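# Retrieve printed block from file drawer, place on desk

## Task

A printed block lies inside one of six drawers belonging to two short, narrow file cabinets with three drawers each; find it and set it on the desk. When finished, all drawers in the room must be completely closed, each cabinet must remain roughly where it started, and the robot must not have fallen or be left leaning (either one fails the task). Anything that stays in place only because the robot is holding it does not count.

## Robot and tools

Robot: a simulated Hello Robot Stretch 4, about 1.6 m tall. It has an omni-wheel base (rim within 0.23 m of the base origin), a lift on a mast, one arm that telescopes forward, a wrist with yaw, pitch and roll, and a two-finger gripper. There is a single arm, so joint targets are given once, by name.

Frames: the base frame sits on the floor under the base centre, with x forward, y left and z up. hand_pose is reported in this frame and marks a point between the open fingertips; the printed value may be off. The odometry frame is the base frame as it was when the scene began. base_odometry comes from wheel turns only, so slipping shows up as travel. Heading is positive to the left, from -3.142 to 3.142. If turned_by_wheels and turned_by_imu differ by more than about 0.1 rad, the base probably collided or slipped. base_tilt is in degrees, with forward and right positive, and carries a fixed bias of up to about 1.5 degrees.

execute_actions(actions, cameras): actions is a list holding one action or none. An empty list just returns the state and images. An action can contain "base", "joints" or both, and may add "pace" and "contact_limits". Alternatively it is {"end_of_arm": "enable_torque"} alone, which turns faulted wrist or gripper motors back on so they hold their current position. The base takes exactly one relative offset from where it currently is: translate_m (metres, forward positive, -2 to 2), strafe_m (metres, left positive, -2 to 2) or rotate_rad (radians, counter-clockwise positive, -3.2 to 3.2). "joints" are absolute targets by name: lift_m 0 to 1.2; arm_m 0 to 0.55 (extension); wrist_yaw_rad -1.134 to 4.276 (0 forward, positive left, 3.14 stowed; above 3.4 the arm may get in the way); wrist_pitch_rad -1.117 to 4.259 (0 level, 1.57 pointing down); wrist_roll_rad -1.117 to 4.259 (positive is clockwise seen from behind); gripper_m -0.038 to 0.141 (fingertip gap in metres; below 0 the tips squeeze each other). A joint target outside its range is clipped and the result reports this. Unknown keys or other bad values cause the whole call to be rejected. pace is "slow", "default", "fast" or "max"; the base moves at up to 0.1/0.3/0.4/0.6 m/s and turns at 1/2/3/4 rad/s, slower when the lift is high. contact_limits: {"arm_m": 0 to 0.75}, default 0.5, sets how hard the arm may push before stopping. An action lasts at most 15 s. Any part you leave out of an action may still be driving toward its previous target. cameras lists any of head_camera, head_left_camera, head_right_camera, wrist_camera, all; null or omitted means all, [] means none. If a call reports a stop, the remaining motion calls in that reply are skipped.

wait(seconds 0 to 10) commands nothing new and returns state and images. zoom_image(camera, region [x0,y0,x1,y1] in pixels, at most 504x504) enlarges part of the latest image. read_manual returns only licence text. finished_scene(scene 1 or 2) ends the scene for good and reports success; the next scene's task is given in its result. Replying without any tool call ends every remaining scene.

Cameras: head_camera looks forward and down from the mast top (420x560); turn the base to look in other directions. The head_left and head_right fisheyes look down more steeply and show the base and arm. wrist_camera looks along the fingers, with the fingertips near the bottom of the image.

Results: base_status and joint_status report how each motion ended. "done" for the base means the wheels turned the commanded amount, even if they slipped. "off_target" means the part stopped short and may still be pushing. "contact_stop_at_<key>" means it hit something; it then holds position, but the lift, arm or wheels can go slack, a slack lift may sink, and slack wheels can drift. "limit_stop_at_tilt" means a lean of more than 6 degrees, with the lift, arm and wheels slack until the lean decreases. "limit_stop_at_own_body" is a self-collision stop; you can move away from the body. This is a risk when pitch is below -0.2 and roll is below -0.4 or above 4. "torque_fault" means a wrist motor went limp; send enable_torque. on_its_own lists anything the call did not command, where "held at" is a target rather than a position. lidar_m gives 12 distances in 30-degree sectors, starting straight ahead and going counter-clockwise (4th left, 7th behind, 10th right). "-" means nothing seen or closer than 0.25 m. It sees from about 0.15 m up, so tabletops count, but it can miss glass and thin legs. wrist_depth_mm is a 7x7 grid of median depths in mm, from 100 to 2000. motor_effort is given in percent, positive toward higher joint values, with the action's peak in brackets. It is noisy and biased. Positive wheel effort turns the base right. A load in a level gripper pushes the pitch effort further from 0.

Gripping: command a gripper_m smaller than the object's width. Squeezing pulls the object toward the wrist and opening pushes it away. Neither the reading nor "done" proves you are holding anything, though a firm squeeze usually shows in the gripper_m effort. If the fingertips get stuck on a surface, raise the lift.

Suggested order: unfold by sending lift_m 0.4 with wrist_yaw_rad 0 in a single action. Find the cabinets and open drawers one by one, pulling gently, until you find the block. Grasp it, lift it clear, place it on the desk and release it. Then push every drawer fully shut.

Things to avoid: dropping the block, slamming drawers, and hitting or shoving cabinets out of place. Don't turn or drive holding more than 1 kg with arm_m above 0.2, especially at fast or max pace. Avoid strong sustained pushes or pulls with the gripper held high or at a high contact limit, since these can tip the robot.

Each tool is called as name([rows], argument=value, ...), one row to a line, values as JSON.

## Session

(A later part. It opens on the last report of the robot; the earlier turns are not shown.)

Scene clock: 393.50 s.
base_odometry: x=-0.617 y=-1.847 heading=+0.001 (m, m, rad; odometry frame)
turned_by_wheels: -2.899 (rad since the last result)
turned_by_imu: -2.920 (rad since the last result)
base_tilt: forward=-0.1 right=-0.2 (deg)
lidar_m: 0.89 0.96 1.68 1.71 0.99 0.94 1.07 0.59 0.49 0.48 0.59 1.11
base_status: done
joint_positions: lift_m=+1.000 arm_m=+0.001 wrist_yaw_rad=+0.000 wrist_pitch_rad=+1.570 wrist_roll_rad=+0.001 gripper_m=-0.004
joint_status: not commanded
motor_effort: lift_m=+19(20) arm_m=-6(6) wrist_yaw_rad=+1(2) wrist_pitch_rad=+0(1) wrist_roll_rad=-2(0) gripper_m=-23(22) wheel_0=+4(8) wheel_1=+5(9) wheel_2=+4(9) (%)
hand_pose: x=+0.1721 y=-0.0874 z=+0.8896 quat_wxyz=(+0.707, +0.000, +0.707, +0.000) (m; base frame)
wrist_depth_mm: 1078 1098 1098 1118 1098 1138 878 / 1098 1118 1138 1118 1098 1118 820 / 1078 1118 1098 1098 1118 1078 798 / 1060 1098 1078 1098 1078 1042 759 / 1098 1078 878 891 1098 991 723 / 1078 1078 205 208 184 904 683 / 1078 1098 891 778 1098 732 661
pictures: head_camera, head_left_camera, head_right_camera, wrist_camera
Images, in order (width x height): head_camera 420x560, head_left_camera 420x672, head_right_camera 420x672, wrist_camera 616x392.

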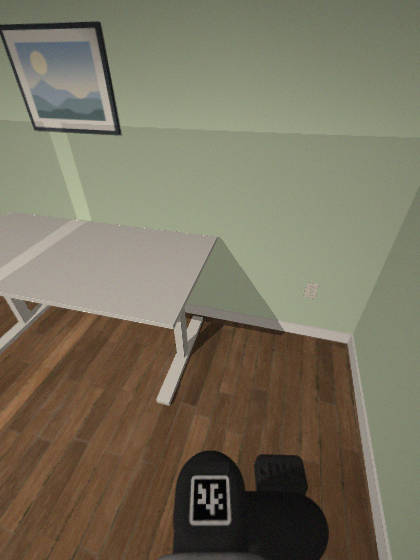

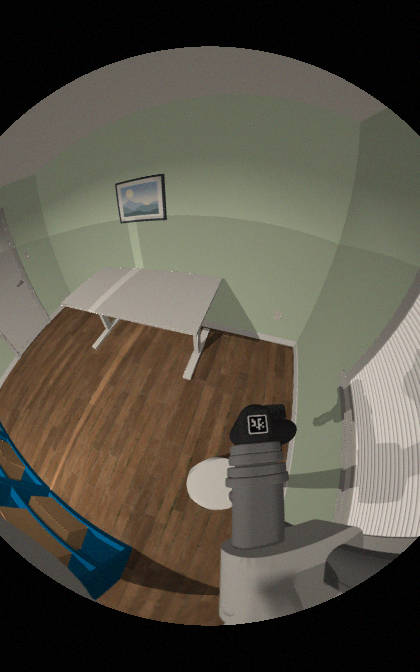

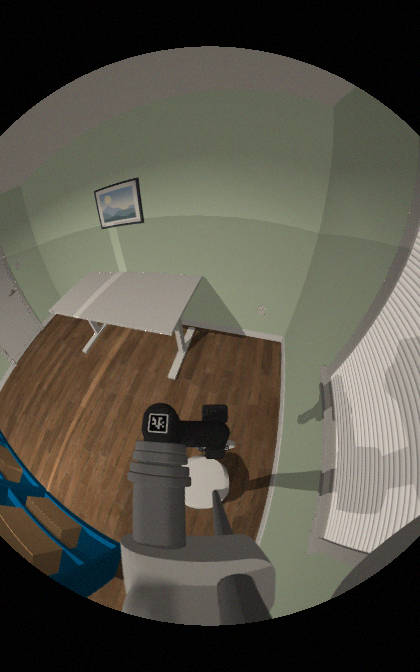

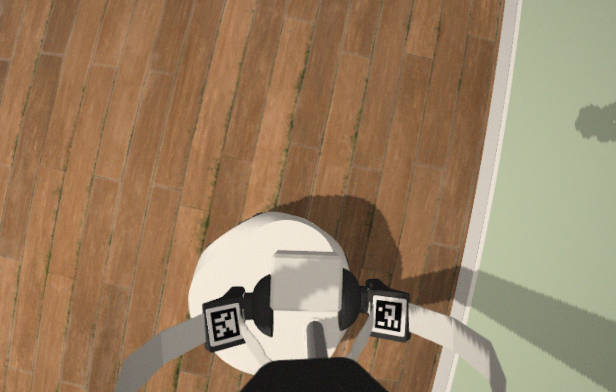

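execute_actions([
  {"base":{"rotate_rad":-0.24}},
], cameras=[])

execute_actions([
  {"base":{"strafe_m":0.85}},
], cameras=[])

execute_actions([
  {"base":{"translate_m":0.4},"joints":{"arm_m":0.45}},
])

Scene clock: 401.93 s.
base_odometry: x=-0.617 y=-1.847 heading=-0.239 (m, m, rad; odometry frame)
turned_by_wheels: -0.239 (rad since the last result)
turned_by_imu: -0.240 (rad since the last result)
base_tilt: forward=-0.2 right=-0.3 (deg)
lidar_m: 1.39 0.90 1.17 3.04 1.19 0.93 1.91 0.74 0.51 0.48 0.53 0.77
base_status: done
joint_positions: lift_m=+1.000 arm_m=+0.001 wrist_yaw_rad=+0.000 wrist_pitch_rad=+1.570 wrist_roll_rad=+0.001 gripper_m=-0.004
joint_status: not commanded
motor_effort: lift_m=+19(19) arm_m=-6(6) wrist_yaw_rad=-1(1) wrist_pitch_rad=-1(1) wrist_roll_rad=-4(1) gripper_m=-23(23) wheel_0=+5(8) wheel_1=+4(10) wheel_2=+2(7) (%)
hand_pose: x=+0.1721 y=-0.0874 z=+0.8896 quat_wxyz=(+0.707, +0.000, +0.707, +0.000) (m; base frame)
wrist_depth_mm: 1098 1098 1118 1118 1138 891 640 / 1098 1098 1098 1078 1098 891 621 / 1060 1098 1098 1098 1098 917 647 / 1098 1078 1098 1078 1118 917 654 / 1078 1098 891 878 1118 946 668 / 1078 1078 205 208 185 878 661 / 1078 1098 878 778 1118 759 676
pictures: none
No camera images: the call's "cameras" was empty. Leave "cameras" out to get every camera's image.

Scene clock: 406.10 s.
base_odometry: x=-0.416 y=-1.022 heading=-0.238 (m, m, rad; odometry frame)
turned_by_wheels: +0.000 (rad since the last result)
turned_by_imu: -0.001 (rad since the last result)
base_tilt: forward=-0.4 right=-0.2 (deg)
lidar_m: 0.81 0.84 1.21 2.33 1.17 0.87 0.82 0.85 1.43 1.34 1.40 0.83
base_status: done
joint_positions: lift_m=+1.000 arm_m=+0.001 wrist_yaw_rad=+0.000 wrist_pitch_rad=+1.570 wrist_roll_rad=+0.001 gripper_m=-0.004
joint_status: not commanded
motor_effort: lift_m=+19(19) arm_m=-6(5) wrist_yaw_rad=-1(1) wrist_pitch_rad=+0(0) wrist_roll_rad=-2(2) gripper_m=-24(23) wheel_0=-3(13) wheel_1=+5(13) wheel_2=+0(1) (%)
hand_pose: x=+0.1721 y=-0.0874 z=+0.8896 quat_wxyz=(+0.707, +0.000, +0.707, +0.000) (m; base frame)
wrist_depth_mm: 1078 1098 1098 1098 1118 1118 1138 / 1098 1098 1098 1078 1098 1118 1118 / 1078 1098 1098 1118 1078 1098 1160 / 1118 1118 1098 1098 1098 1118 1098 / 1060 1078 891 866 1098 1098 1118 / 1078 1098 205 208 184 1098 1138 / 1078 1078 891 778 1098 1078 1118
pictures: none
No camera images: the call's "cameras" was empty. Leave "cameras" out to get every camera's image.

Scene clock: 408.90 s.
base_odometry: x=-0.027 y=-1.116 heading=-0.238 (m, m, rad; odometry frame)
turned_by_wheels: +0.001 (rad since the last result)
turned_by_imu: +0.001 (rad since the last result)
base_tilt: forward=-0.4 right=-0.2 (deg)
lidar_m: 0.42 0.45 0.63 2.32 1.73 1.29 1.21 1.27 1.40 1.35 0.56 0.43
base_status: done
joint_positions: lift_m=+1.000 arm_m=+0.449 wrist_yaw_rad=+0.000 wrist_pitch_rad=+1.570 wrist_roll_rad=+0.000 gripper_m=-0.004
joint_status: all done
motor_effort: lift_m=+19(19) arm_m=+5(6) wrist_yaw_rad=-1(0) wrist_pitch_rad=+0(1) wrist_roll_rad=-1(3) gripper_m=-23(23) wheel_0=+4(10) wheel_1=+5(10) wheel_2=-2(12) (%)
hand_pose: x=+0.6202 y=-0.0874 z=+0.8896 quat_wxyz=(+0.707, +0.000, +0.707, +0.000) (m; base frame)
wrist_depth_mm: 392 389 392 389 392 397 397 / 387 389 394 394 394 394 397 / 387 389 394 397 394 397 397 / 384 389 389 392 392 394 394 / 387 387 389 392 392 394 397 / 384 384 204 208 185 394 392 / 382 384 384 387 392 392 394
pictures: head_camera, head_left_camera, head_right_camera, wrist_camera
Images, in order (width x height): head_camera 420x560, head_left_camera 420x672, head_right_camera 420x672, wrist_camera 616x392.

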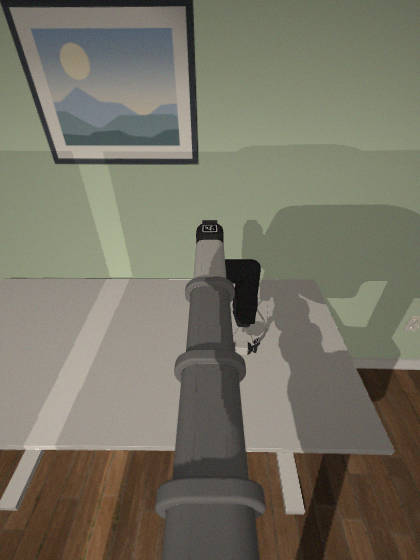

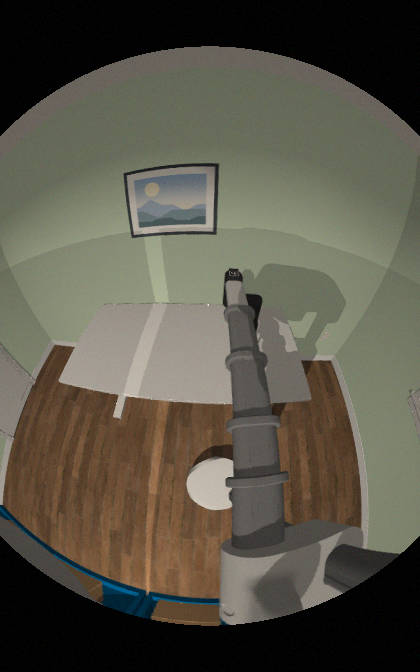

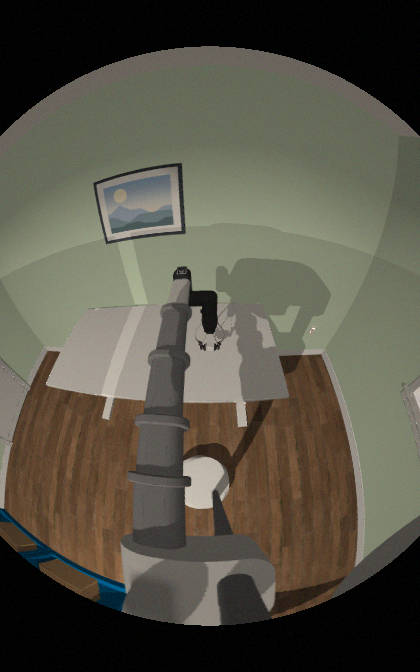

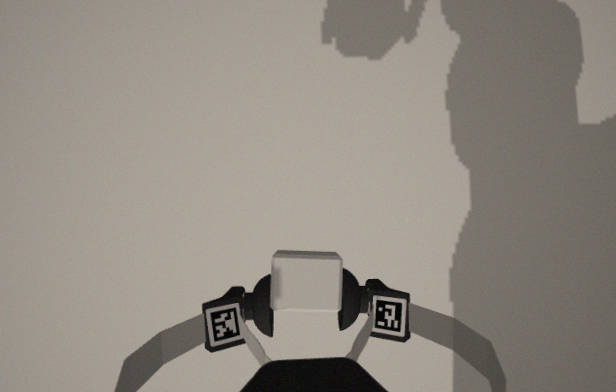

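Surface 0.39; grasp was at 0.248: lower 0.14.

execute_actions([
  {"joints":{"lift_m":0.861},"pace":"slow"},
], cameras=[])

execute_actions([
  {"joints":{"gripper_m":0.07}},
], cameras=[])

execute_actions([
  {"joints":{"lift_m":1.0}},
], cameras=["wrist_camera"])

Scene clock: 417.73 s.
base_odometry: x=-0.027 y=-1.116 heading=-0.238 (m, m, rad; odometry frame)
turned_by_wheels: +0.000 (rad since the last result)
turned_by_imu: +0.001 (rad since the last result)
base_tilt: forward=-0.2 right=-0.2 (deg)
lidar_m: 0.40 0.46 0.64 2.32 1.71 1.25 1.21 1.27 1.40 1.34 0.59 0.45
base_status: not commanded
joint_positions: lift_m=+0.861 arm_m=+0.449 wrist_yaw_rad=+0.000 wrist_pitch_rad=+1.570 wrist_roll_rad=+0.000 gripper_m=-0.004
joint_status: all done
motor_effort: lift_m=+15(17) arm_m=+5(5) wrist_yaw_rad=-1(0) wrist_pitch_rad=+0(0) wrist_roll_rad=-2(2) gripper_m=-24(23) wheel_0=+3(3) wheel_1=+5(5) wheel_2=-2(2) (%)
hand_pose: x=+0.6202 y=-0.0874 z=+0.7509 quat_wxyz=(+0.707, +0.000, +0.707, +0.000) (m; base frame)
wrist_depth_mm: 252 253 253 255 256 257 258 / 252 251 253 256 255 255 257 / 251 252 253 254 255 255 257 / 250 251 253 254 254 254 257 / 250 250 252 251 252 254 255 / 249 249 206 207 183 255 255 / 248 249 251 251 252 253 255
pictures: none
No camera images: the call's "cameras" was empty. Leave "cameras" out to get every camera's image.

Scene clock: 419.27 s.
base_odometry: x=-0.027 y=-1.116 heading=-0.238 (m, m, rad; odometry frame)
turned_by_wheels: +0.000 (rad since the last result)
turned_by_imu: +0.000 (rad since the last result)
base_tilt: forward=-0.4 right=-0.4 (deg)
lidar_m: 0.40 0.46 0.62 2.32 1.72 1.27 1.20 1.25 1.41 1.35 0.59 0.44
base_status: not commanded
joint_positions: lift_m=+0.861 arm_m=+0.449 wrist_yaw_rad=+0.000 wrist_pitch_rad=+1.570 wrist_roll_rad=+0.000 gripper_m=+0.070
joint_status: all done
motor_effort: lift_m=+15(15) arm_m=+5(5) wrist_yaw_rad=+1(1) wrist_pitch_rad=+0(0) wrist_roll_rad=-1(2) gripper_m=-3(25) wheel_0=+4(4) wheel_1=+5(5) wheel_2=-2(2) (%)
hand_pose: x=+0.6202 y=-0.0874 z=+0.7509 quat_wxyz=(+0.707, +0.000, +0.707, +0.000) (m; base frame)
wrist_depth_mm: 251 254 254 255 256 257 257 / 252 251 253 255 255 257 257 / 251 252 252 254 254 256 258 / 250 251 251 254 253 256 255 / 251 251 252 252 254 255 256 / 250 249 212 251 197 255 254 / 250 250 251 150 253 253 255
pictures: none
No camera images: the call's "cameras" was empty. Leave "cameras" out to get every camera's image.

Scene clock: 420.90 s.
base_odometry: x=-0.027 y=-1.116 heading=-0.238 (m, m, rad; odometry frame)
turned_by_wheels: +0.000 (rad since the last result)
turned_by_imu: +0.000 (rad since the last result)
base_tilt: forward=+0.0 right=-0.4 (deg)
lidar_m: 0.39 0.45 0.63 2.33 1.71 1.27 1.20 1.24 1.38 1.35 0.62 0.44
base_status: not commanded
joint_positions: lift_m=+1.000 arm_m=+0.449 wrist_yaw_rad=+0.000 wrist_pitch_rad=+1.570 wrist_roll_rad=+0.000 gripper_m=+0.070
joint_status: all done
motor_effort: lift_m=+20(22) arm_m=+5(5) wrist_yaw_rad=+0(0) wrist_pitch_rad=+0(0) wrist_roll_rad=-2(1) gripper_m=-1(4) wheel_0=+4(3) wheel_1=+5(5) wheel_2=-2(2) (%)
hand_pose: x=+0.6202 y=-0.0874 z=+0.8896 quat_wxyz=(+0.707, +0.000, +0.707, +0.000) (m; base frame)
wrist_depth_mm: 389 389 389 389 397 394 399 / 387 389 392 392 397 397 394 / 384 389 389 389 394 394 399 / 387 389 389 392 394 397 397 / 384 384 387 387 394 394 397 / 384 384 211 392 197 392 397 / 387 384 389 151 389 394 394
pictures: wrist_camera
Images, in order (width x height): wrist_camera 616x392.

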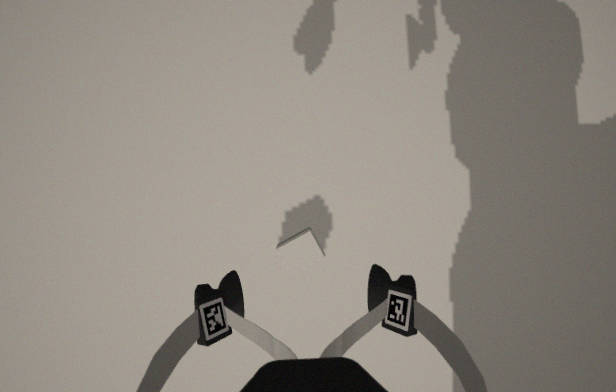

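finished_scene(scene=1)

The scene is finished: the task was done.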